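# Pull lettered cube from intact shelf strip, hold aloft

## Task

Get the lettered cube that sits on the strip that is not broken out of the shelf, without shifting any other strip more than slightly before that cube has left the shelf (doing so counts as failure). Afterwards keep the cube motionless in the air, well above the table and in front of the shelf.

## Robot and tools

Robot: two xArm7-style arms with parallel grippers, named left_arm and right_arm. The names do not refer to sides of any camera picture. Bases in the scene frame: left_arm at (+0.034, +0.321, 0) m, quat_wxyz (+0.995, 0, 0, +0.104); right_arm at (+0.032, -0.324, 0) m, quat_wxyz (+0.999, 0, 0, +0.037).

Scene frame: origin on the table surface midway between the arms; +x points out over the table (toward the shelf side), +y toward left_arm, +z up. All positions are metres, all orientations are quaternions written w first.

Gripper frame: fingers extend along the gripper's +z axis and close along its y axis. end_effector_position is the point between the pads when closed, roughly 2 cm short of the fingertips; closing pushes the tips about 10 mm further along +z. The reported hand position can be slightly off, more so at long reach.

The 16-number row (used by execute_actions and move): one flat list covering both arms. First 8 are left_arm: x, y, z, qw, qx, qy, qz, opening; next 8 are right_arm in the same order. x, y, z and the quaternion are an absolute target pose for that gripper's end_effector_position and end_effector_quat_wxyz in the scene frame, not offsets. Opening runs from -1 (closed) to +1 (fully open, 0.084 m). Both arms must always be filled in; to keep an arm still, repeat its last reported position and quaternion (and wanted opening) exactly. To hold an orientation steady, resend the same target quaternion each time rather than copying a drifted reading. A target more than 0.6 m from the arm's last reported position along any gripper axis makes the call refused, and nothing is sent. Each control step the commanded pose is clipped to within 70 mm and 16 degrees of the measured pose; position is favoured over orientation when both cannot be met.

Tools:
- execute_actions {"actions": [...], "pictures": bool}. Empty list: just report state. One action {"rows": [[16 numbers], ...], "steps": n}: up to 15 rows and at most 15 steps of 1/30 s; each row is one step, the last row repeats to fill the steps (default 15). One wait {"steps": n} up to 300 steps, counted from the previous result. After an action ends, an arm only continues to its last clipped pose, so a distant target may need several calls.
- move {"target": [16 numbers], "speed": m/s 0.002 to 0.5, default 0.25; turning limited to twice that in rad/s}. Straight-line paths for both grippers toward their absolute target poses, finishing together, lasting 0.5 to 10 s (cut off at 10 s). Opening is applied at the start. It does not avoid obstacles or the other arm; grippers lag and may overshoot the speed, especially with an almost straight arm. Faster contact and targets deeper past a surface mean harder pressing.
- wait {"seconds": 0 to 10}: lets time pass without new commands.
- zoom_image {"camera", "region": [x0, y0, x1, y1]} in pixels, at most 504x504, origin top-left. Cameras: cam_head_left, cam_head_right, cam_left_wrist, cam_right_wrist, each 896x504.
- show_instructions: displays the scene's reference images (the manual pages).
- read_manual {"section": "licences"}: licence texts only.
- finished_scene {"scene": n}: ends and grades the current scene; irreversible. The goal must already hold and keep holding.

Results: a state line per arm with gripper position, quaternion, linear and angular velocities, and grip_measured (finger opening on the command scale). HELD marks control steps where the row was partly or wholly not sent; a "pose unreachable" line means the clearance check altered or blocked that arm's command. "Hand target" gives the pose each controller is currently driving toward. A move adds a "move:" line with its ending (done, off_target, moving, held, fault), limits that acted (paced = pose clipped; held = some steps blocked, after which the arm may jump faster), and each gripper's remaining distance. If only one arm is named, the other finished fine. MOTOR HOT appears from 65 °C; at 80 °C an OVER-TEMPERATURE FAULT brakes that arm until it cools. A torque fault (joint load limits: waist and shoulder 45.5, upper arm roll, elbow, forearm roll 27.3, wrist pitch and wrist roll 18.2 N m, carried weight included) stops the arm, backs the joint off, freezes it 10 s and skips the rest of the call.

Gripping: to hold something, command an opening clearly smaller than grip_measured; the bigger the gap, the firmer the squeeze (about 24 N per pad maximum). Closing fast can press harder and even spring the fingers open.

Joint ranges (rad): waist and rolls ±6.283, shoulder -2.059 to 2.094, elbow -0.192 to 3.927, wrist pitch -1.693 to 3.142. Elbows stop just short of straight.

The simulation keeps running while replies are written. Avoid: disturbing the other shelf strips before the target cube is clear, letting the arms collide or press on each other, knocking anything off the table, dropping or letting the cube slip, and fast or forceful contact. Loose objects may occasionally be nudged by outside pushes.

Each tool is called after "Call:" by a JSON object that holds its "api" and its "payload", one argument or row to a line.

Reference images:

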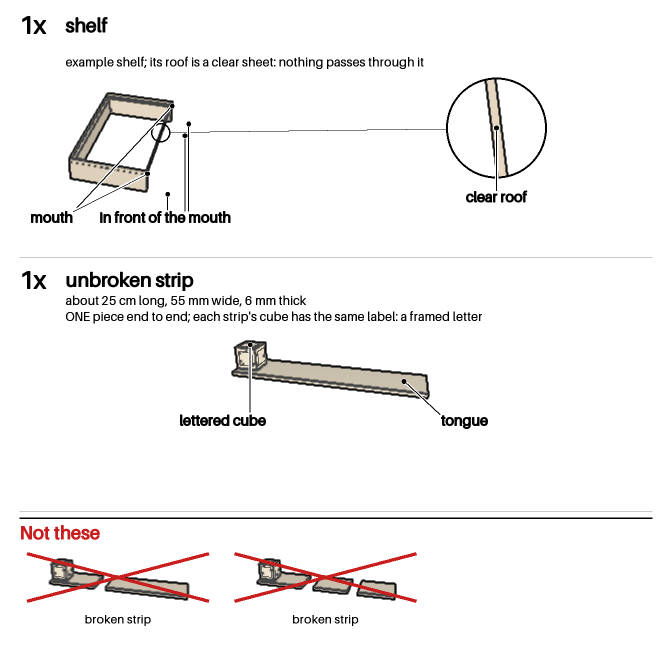

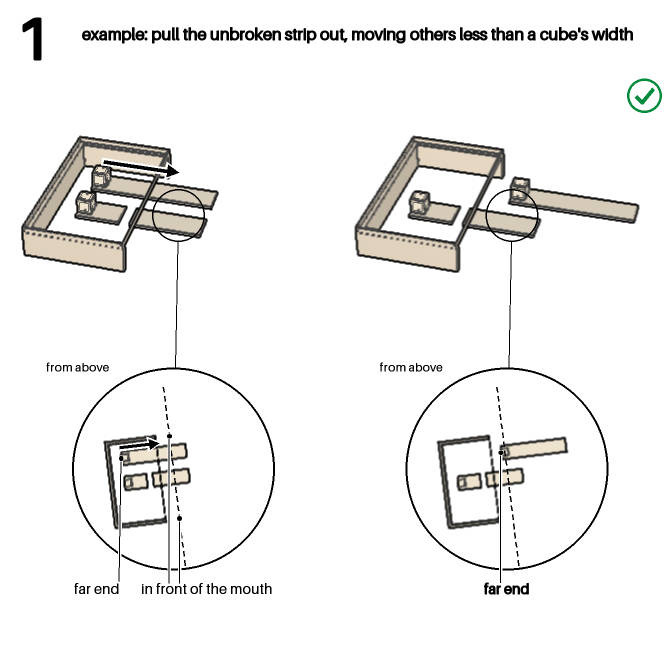

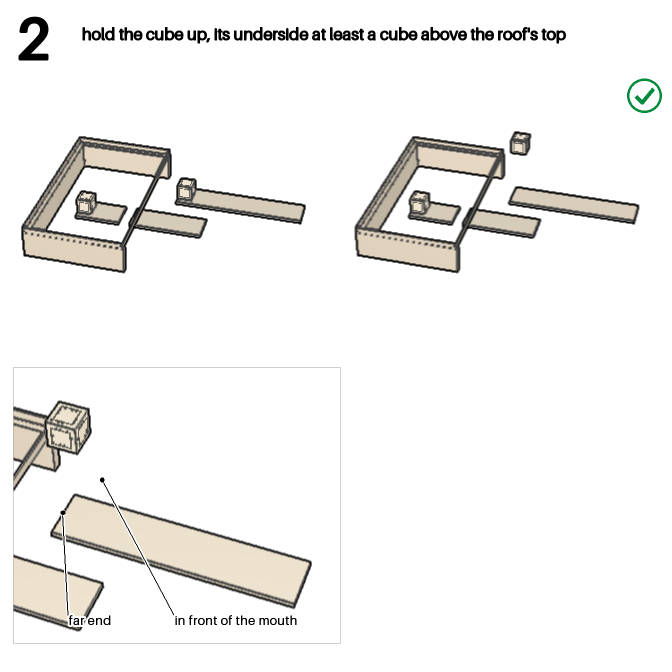

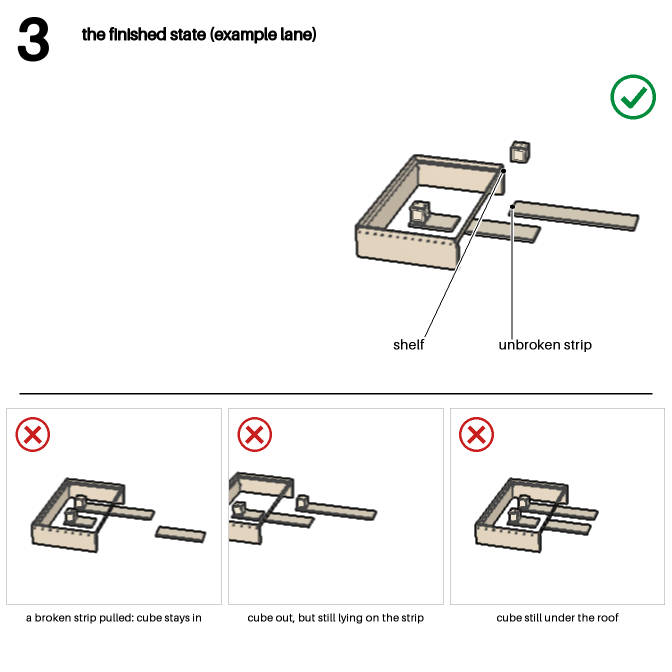

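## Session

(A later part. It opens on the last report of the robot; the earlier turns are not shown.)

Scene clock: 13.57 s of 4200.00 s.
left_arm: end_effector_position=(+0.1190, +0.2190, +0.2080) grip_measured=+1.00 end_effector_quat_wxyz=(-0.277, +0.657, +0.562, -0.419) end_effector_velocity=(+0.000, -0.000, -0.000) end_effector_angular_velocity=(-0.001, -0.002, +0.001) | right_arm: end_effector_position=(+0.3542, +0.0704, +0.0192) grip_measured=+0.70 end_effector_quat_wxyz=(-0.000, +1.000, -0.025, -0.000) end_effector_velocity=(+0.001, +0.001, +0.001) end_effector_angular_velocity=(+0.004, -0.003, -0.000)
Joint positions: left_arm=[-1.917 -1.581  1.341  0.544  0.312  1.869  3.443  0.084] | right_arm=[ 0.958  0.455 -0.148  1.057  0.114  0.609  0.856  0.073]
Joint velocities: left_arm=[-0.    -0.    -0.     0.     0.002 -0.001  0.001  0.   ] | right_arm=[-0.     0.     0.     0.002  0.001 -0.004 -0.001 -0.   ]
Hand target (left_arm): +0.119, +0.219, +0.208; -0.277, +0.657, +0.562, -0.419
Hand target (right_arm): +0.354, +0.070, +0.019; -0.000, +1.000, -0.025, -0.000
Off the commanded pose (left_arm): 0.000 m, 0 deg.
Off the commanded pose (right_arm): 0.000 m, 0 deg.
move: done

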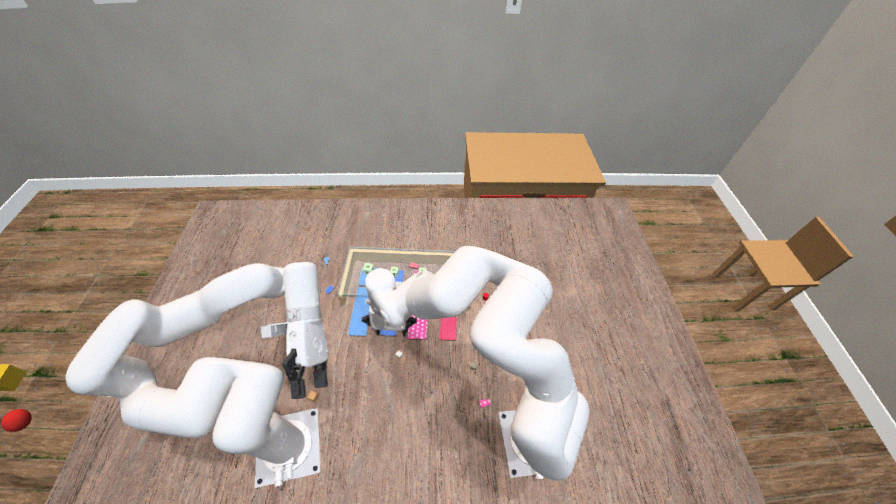

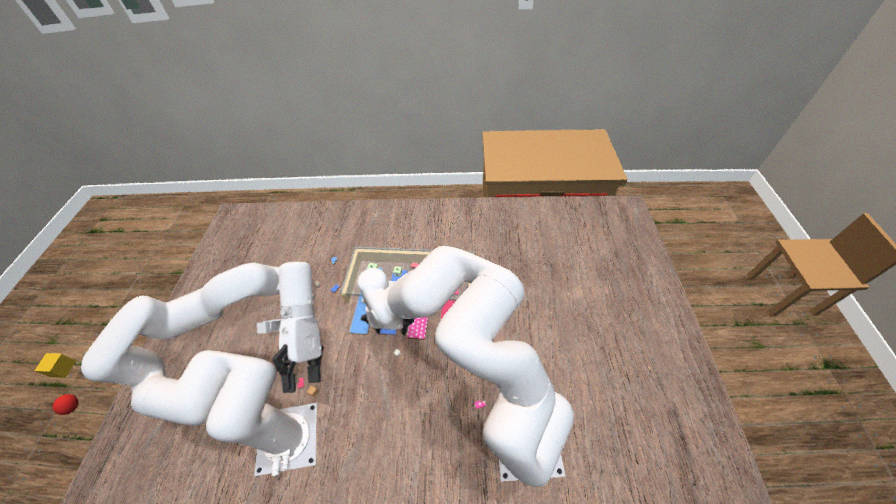

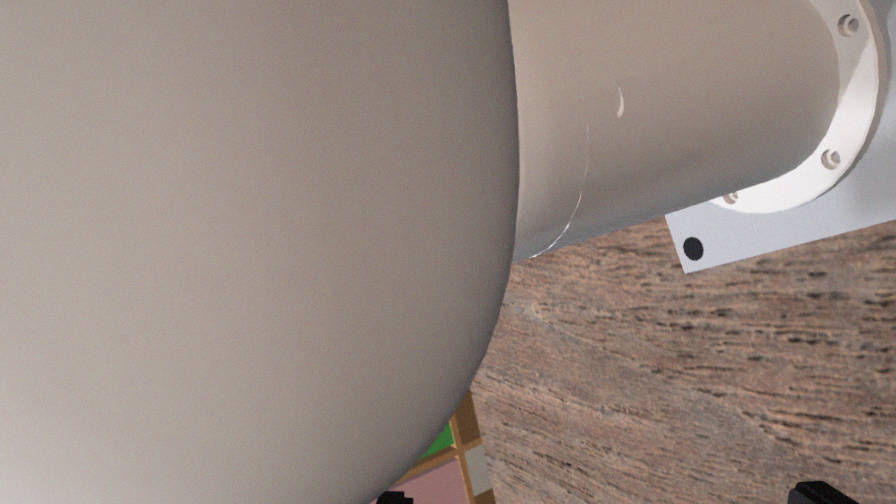

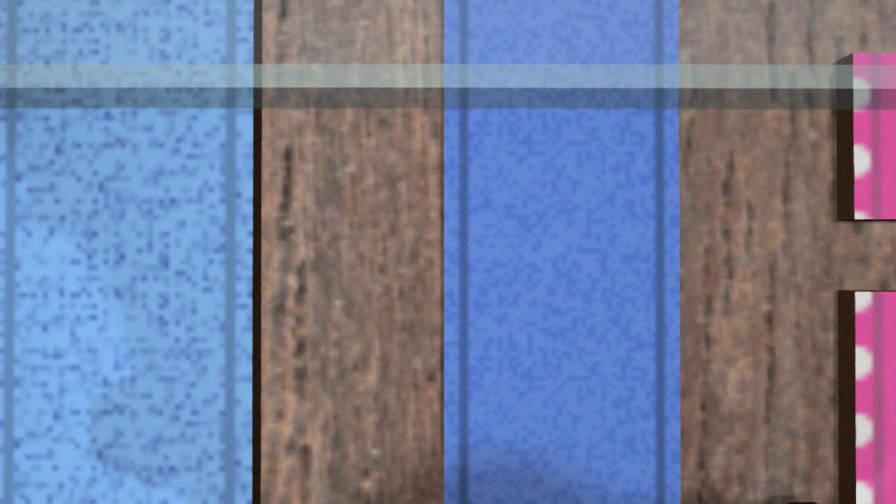

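Call:
{"api": "move", "payload": {
  "target": [0.119,0.219,0.208,-0.277,0.657,0.562,-0.419,1, 0.354,0.078,0.018,0,1,-0.025,0,0.7],
  "speed": 0.05
}}

Call:
{"api": "move", "payload": {
  "target": [0.119,0.219,0.208,-0.277,0.657,0.562,-0.419,1, 0.354,0.078,0.018,0,1,-0.025,0,-0.5]
}}

Call:
{"api": "move", "payload": {
  "target": [0.119,0.219,0.208,-0.277,0.657,0.562,-0.419,1, 0.154,0.088,0.018,0,1,-0.025,0,-0.5],
  "speed": 0.08
}}

Call:
{"api": "move", "payload": {
  "target": [0.119,0.219,0.208,-0.277,0.657,0.562,-0.419,1, 0.154,0.088,0.018,0,1,-0.025,0,0.7]
}}

Call:
{"api": "move", "payload": {
  "target": [0.119,0.219,0.208,-0.277,0.657,0.562,-0.419,1, 0.29,0.06,0.2,0,1,0,0,0.7]
}}

Scene clock: 18.87 s of 4200.00 s.
left_arm: end_effector_position=(+0.1190, +0.2190, +0.2080) grip_measured=+1.00 end_effector_quat_wxyz=(-0.277, +0.657, +0.562, -0.419) end_effector_velocity=(+0.000, -0.000, +0.000) end_effector_angular_velocity=(-0.001, -0.001, +0.000) | right_arm: end_effector_position=(+0.3540, +0.0779, +0.0180) grip_measured=+0.70 end_effector_quat_wxyz=(-0.000, +1.000, -0.025, -0.000) end_effector_velocity=(+0.001, -0.001, -0.001) end_effector_angular_velocity=(-0.003, +0.000, -0.001)
Joint positions: left_arm=[-1.917 -1.581  1.341  0.544  0.312  1.869  3.443  0.084] | right_arm=[ 0.964  0.472 -0.145  1.082  0.114  0.617  0.866  0.073]
Joint velocities: left_arm=[-0.    -0.    -0.001 -0.     0.    -0.001  0.    -0.   ] | right_arm=[-0.     0.004 -0.002  0.003 -0.001  0.001  0.001  0.   ]
Hand target (left_arm): +0.119, +0.219, +0.208; -0.277, +0.657, +0.562, -0.419
Hand target (right_arm): +0.354, +0.078, +0.018; -0.000, +1.000, -0.025, -0.000
Off the commanded pose (left_arm): 0.000 m, 0 deg.
Off the commanded pose (right_arm): 0.000 m, 0 deg.
After step 90, 1.60 s passed at rest.
move: done

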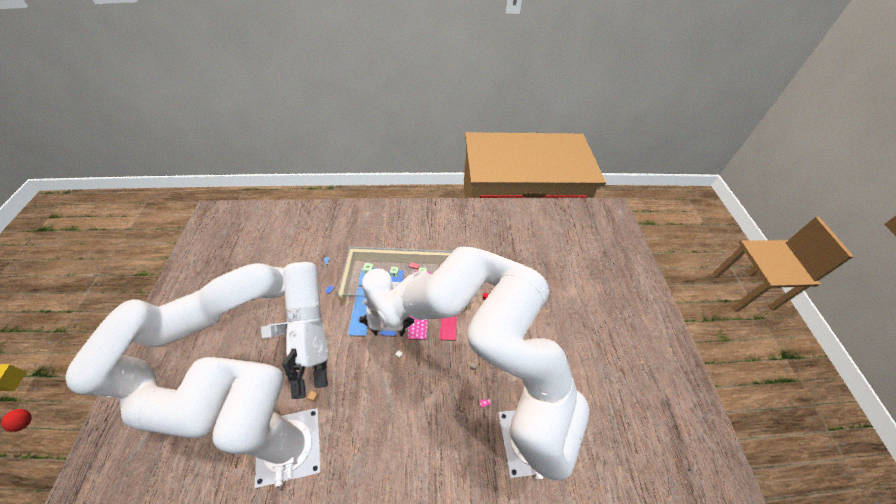

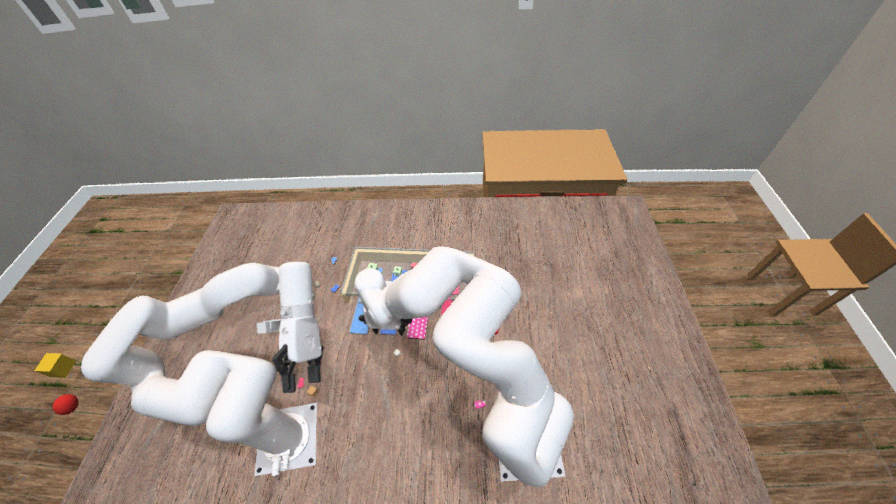

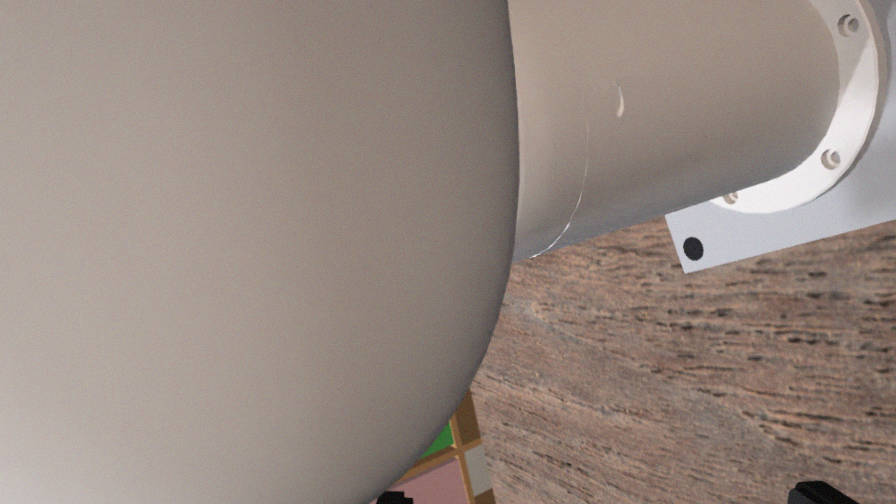

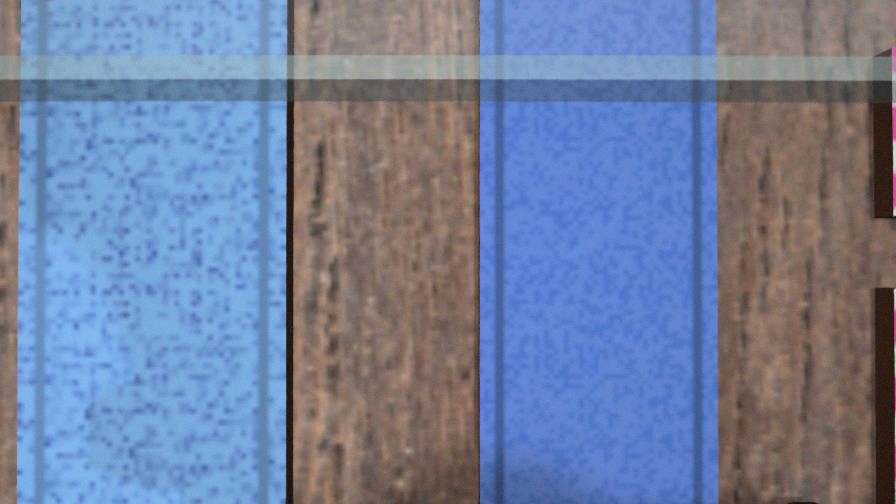

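Scene clock: 19.57 s of 4200.00 s.
left_arm: end_effector_position=(+0.1190, +0.2190, +0.2080) grip_measured=+1.00 end_effector_quat_wxyz=(-0.277, +0.657, +0.562, -0.419) end_effector_velocity=(+0.000, -0.000, -0.000) end_effector_angular_velocity=(+0.000, -0.001, -0.000) | right_arm: end_effector_position=(+0.3554, +0.0797, +0.0205) grip_measured=+0.13 end_effector_quat_wxyz=(-0.003, +1.000, -0.025, +0.002) end_effector_velocity=(-0.001, -0.001, -0.000) end_effector_angular_velocity=(+0.000, +0.001, -0.000)
Joint positions: left_arm=[-1.917 -1.581  1.341  0.544  0.312  1.869  3.443  0.084] | right_arm=[ 0.964  0.469 -0.146  1.085  0.114  0.616  0.866  0.05 ]
Joint velocities: left_arm=[-0.001 -0.    -0.    -0.     0.001 -0.    -0.    -0.   ] | right_arm=[ 0.    -0.002  0.    -0.004  0.001 -0.002 -0.    -0.   ]
Hand target (left_arm): +0.119, +0.219, +0.208; -0.277, +0.657, +0.562, -0.419
Hand target (right_arm): +0.354, +0.078, +0.018; +0.000, +1.000, -0.025, -0.000
Off the commanded pose (left_arm): 0.000 m, 0 deg.
Off the commanded pose (right_arm): 0.003 m, 0 deg.
move: done

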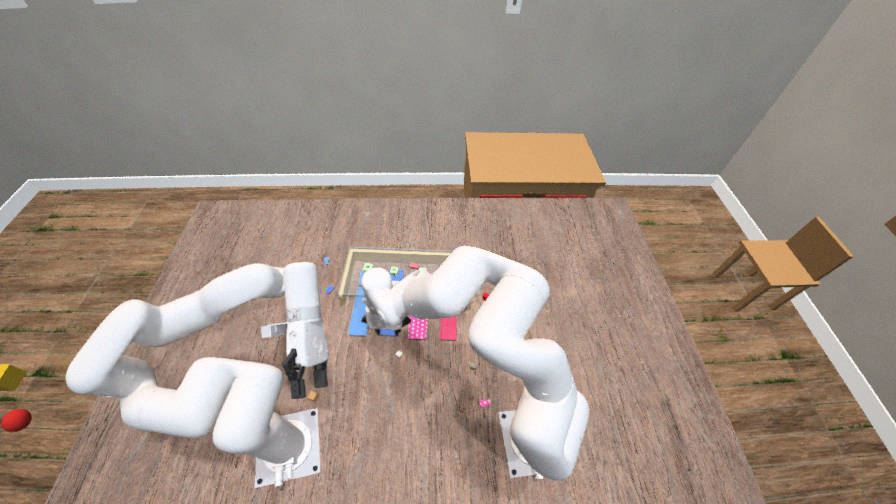

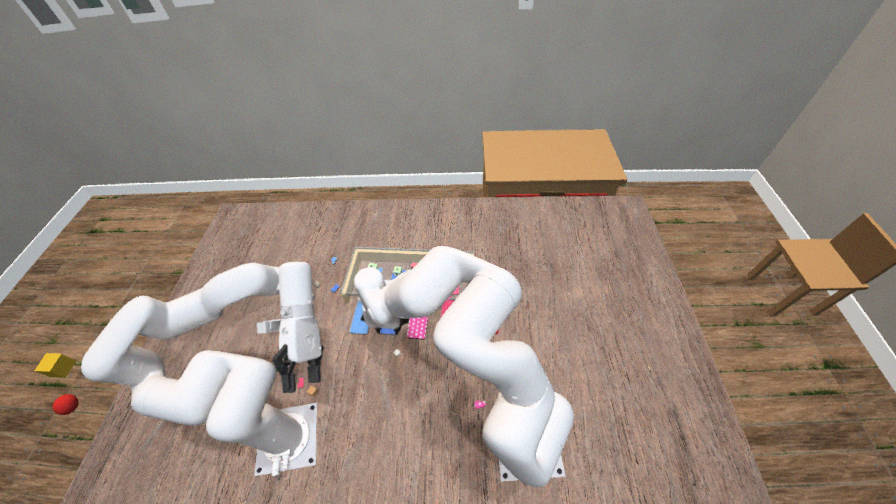

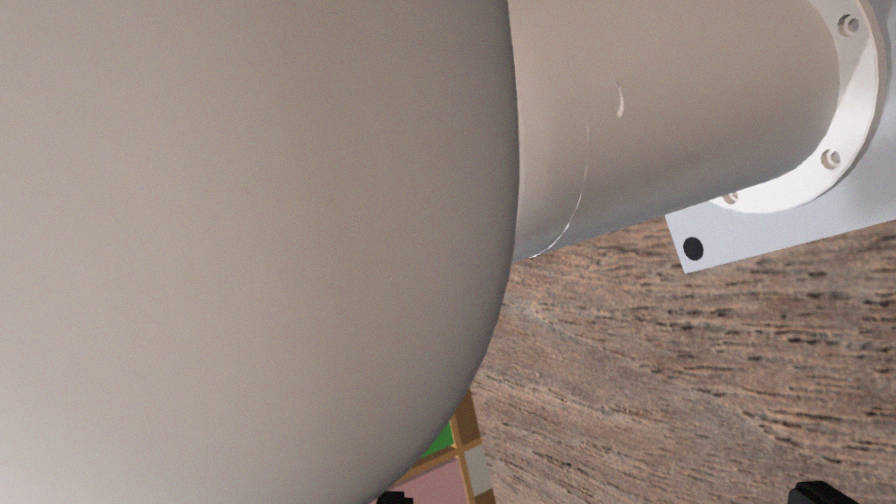

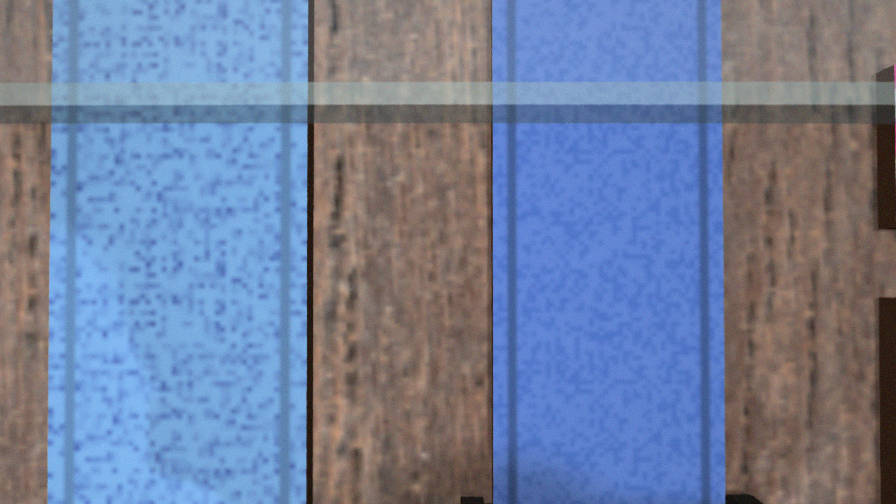

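Scene clock: 22.43 s of 4200.00 s.
left_arm: end_effector_position=(+0.1190, +0.2190, +0.2080) grip_measured=+1.00 end_effector_quat_wxyz=(-0.277, +0.657, +0.562, -0.419) end_effector_velocity=(+0.000, -0.000, +0.000) end_effector_angular_velocity=(-0.000, +0.000, +0.001) | right_arm: end_effector_position=(+0.1545, +0.0899, +0.0199) grip_measured=+0.13 end_effector_quat_wxyz=(-0.003, +1.000, -0.025, +0.001) end_effector_velocity=(-0.000, -0.000, +0.000) end_effector_angular_velocity=(-0.000, -0.001, -0.003)
Joint positions: left_arm=[-1.917 -1.581  1.341  0.544  0.312  1.869  3.443  0.084] | right_arm=[ 1.286  0.258 -0.074  0.746  0.041  0.484  1.303  0.05 ]
Joint velocities: left_arm=[-0.     0.     0.     0.    -0.    -0.001 -0.     0.   ] | right_arm=[ 0.001 -0.    -0.001 -0.    -0.001  0.     0.004 -0.   ]
Hand target (left_arm): +0.119, +0.219, +0.208; -0.277, +0.657, +0.562, -0.419
Hand target (right_arm): +0.154, +0.088, +0.018; +0.000, +1.000, -0.025, -0.000
Off the commanded pose (left_arm): 0.000 m, 0 deg.
Off the commanded pose (right_arm): 0.003 m, 0 deg.
move: done

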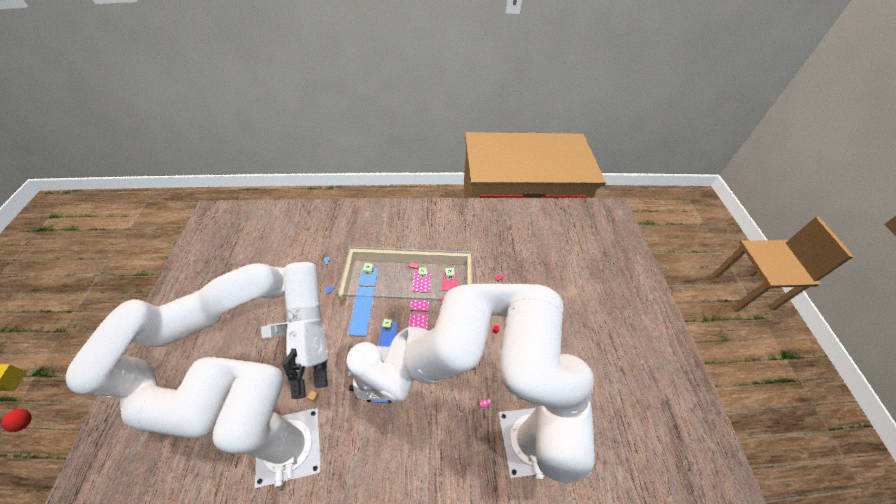

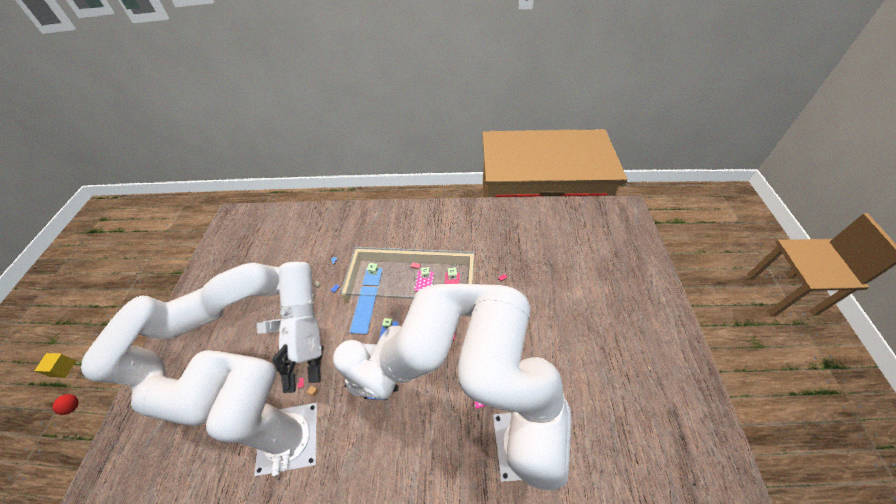

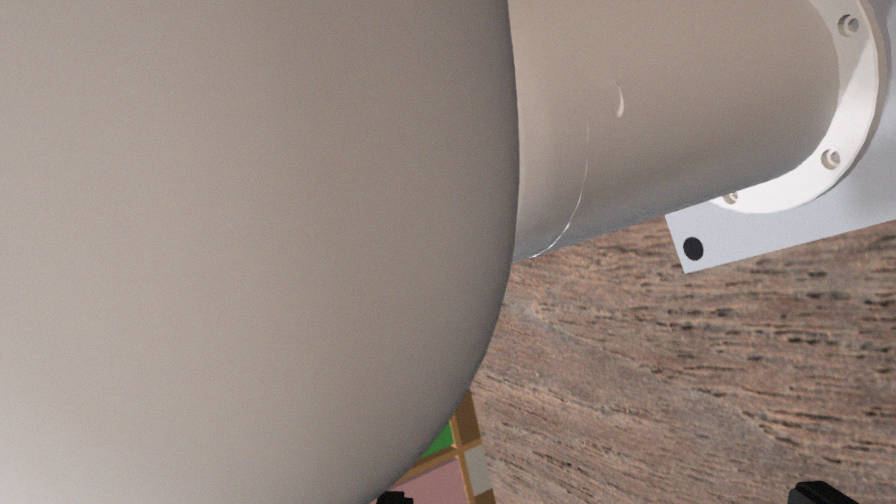

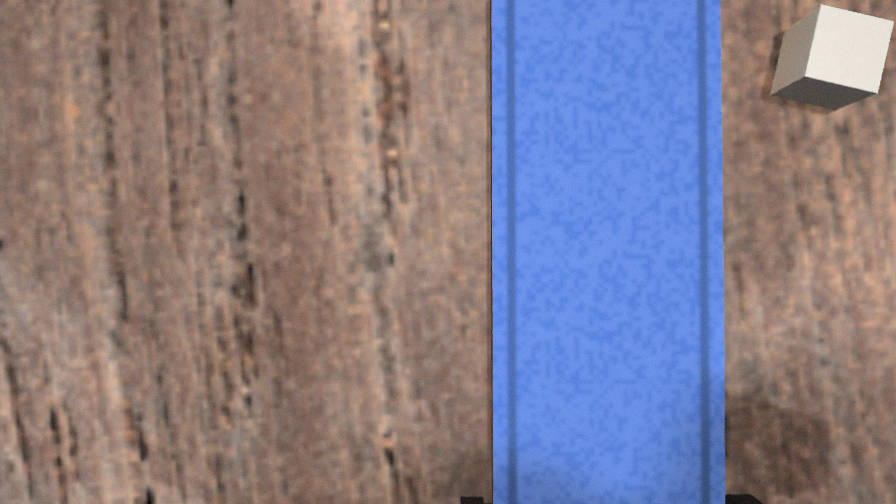

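Scene clock: 23.13 s of 4200.00 s.
left_arm: end_effector_position=(+0.1190, +0.2190, +0.2080) grip_measured=+1.00 end_effector_quat_wxyz=(-0.277, +0.657, +0.562, -0.419) end_effector_velocity=(-0.000, -0.000, +0.000) end_effector_angular_velocity=(-0.001, +0.002, +0.001) | right_arm: end_effector_position=(+0.1537, +0.0866, +0.0167) grip_measured=+0.70 end_effector_quat_wxyz=(+0.002, +1.000, -0.025, -0.000) end_effector_velocity=(+0.002, +0.000, +0.001) end_effector_angular_velocity=(+0.002, -0.001, -0.004)
Joint positions: left_arm=[-1.917 -1.581  1.341  0.544  0.312  1.869  3.443  0.084] | right_arm=[ 1.284  0.263 -0.072  0.743  0.04   0.485  1.303  0.073]
Joint velocities: left_arm=[ 0.001  0.     0.    -0.    -0.002 -0.001  0.    -0.   ] | right_arm=[-0.001 -0.003 -0.003  0.     0.     0.001  0.    -0.   ]
Hand target (left_arm): +0.119, +0.219, +0.208; -0.277, +0.657, +0.562, -0.419
Hand target (right_arm): +0.154, +0.088, +0.018; -0.000, +1.000, -0.025, -0.000
Off the commanded pose (left_arm): 0.000 m, 0 deg.
Off the commanded pose (right_arm): 0.002 m, 0 deg.
move: done

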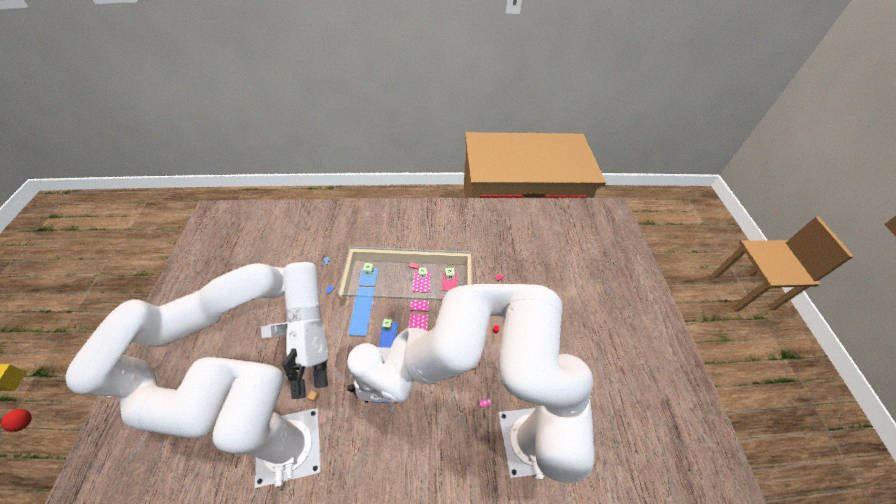

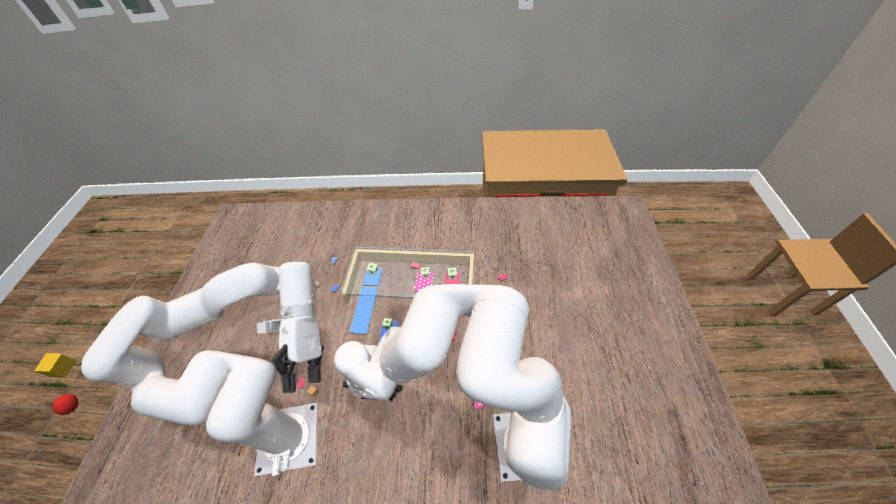

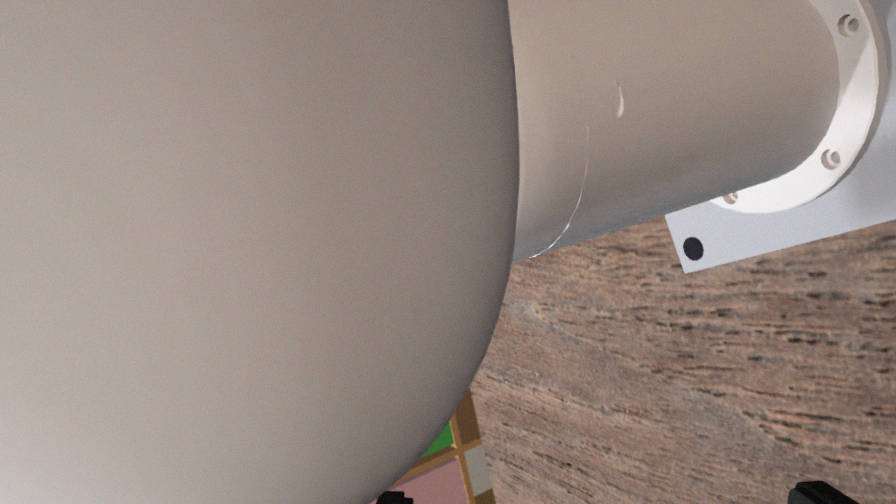

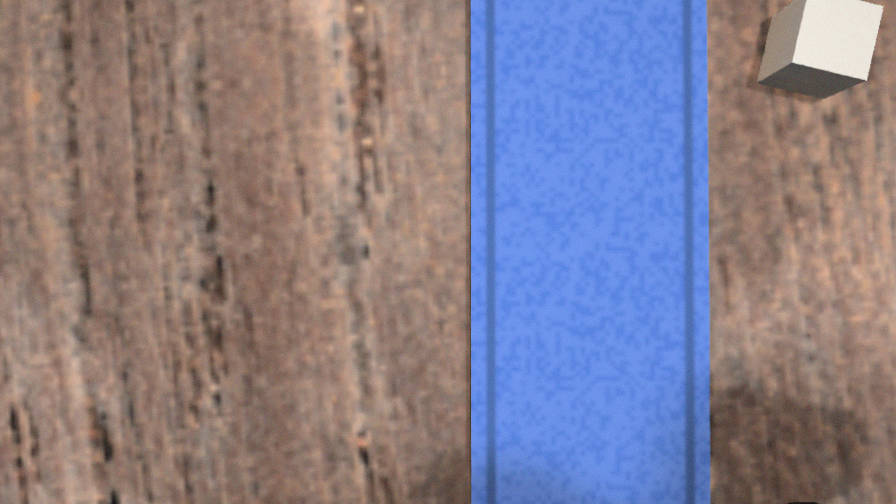

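Scene clock: 24.50 s of 4200.00 s.
left_arm: end_effector_position=(+0.1190, +0.2190, +0.2080) grip_measured=+1.00 end_effector_quat_wxyz=(-0.277, +0.657, +0.562, -0.419) end_effector_velocity=(+0.000, -0.000, +0.000) end_effector_angular_velocity=(-0.001, +0.000, +0.001) | right_arm: end_effector_position=(+0.2894, +0.0593, +0.1995) grip_measured=+0.70 end_effector_quat_wxyz=(+0.001, +1.000, +0.001, +0.000) end_effector_velocity=(+0.006, +0.000, +0.006) end_effector_angular_velocity=(+0.009, -0.004, -0.008)
Joint positions: left_arm=[-1.917 -1.581  1.341  0.544  0.312  1.869  3.443  0.084] | right_arm=[ 1.121  0.    -0.216  1.033 -0.002  1.034  0.98   0.073]
Joint velocities: left_arm=[ 0.001 -0.     0.     0.    -0.    -0.001  0.    -0.   ] | right_arm=[-0.005 -0.003 -0.005  0.013  0.001  0.006 -0.004  0.   ]
Hand target (left_arm): +0.119, +0.219, +0.208; -0.277, +0.657, +0.562, -0.419
Hand target (right_arm): +0.290, +0.059, +0.200; +0.000, +1.000, -0.000, +0.001
Off the commanded pose (left_arm): 0.000 m, 0 deg.
Off the commanded pose (right_arm): 0.001 m, 0 deg.
move: done

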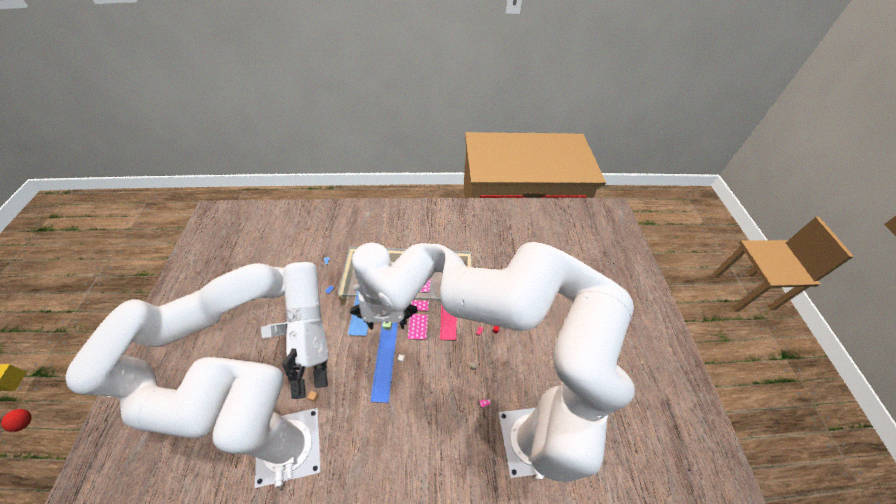

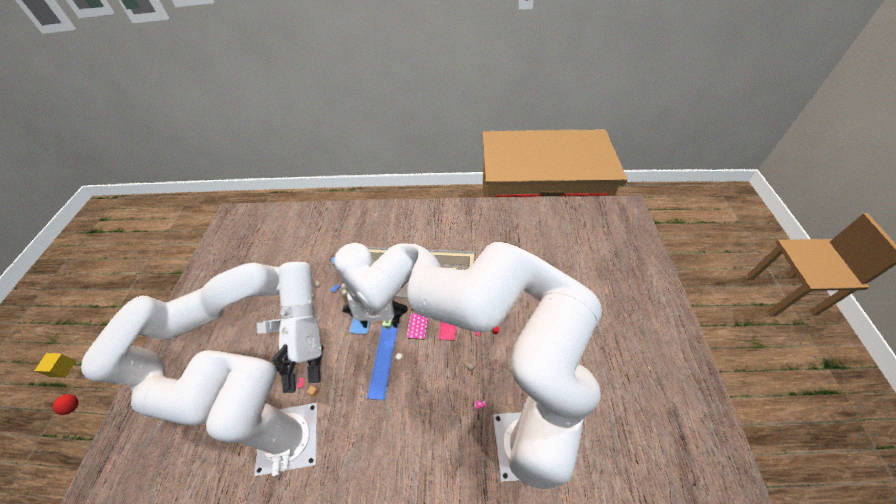

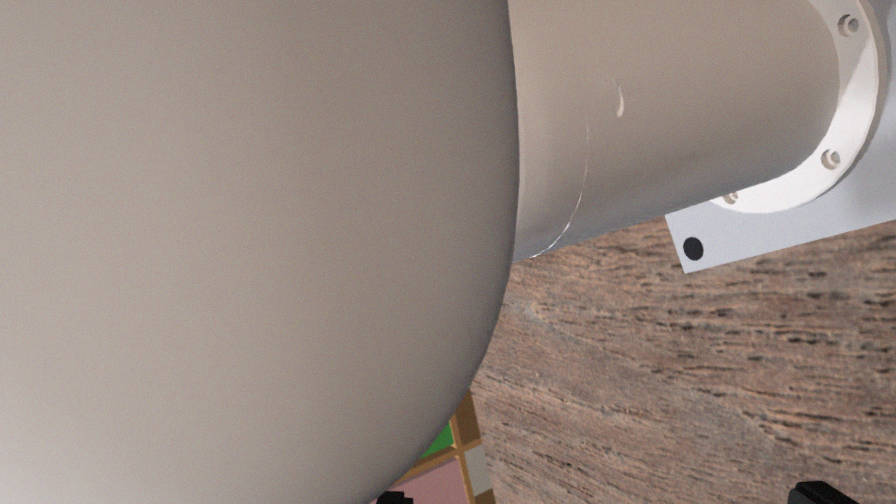

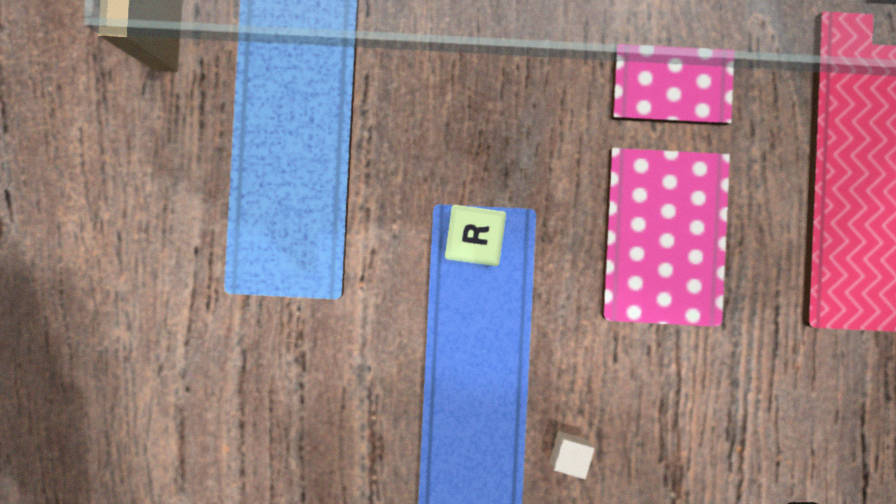

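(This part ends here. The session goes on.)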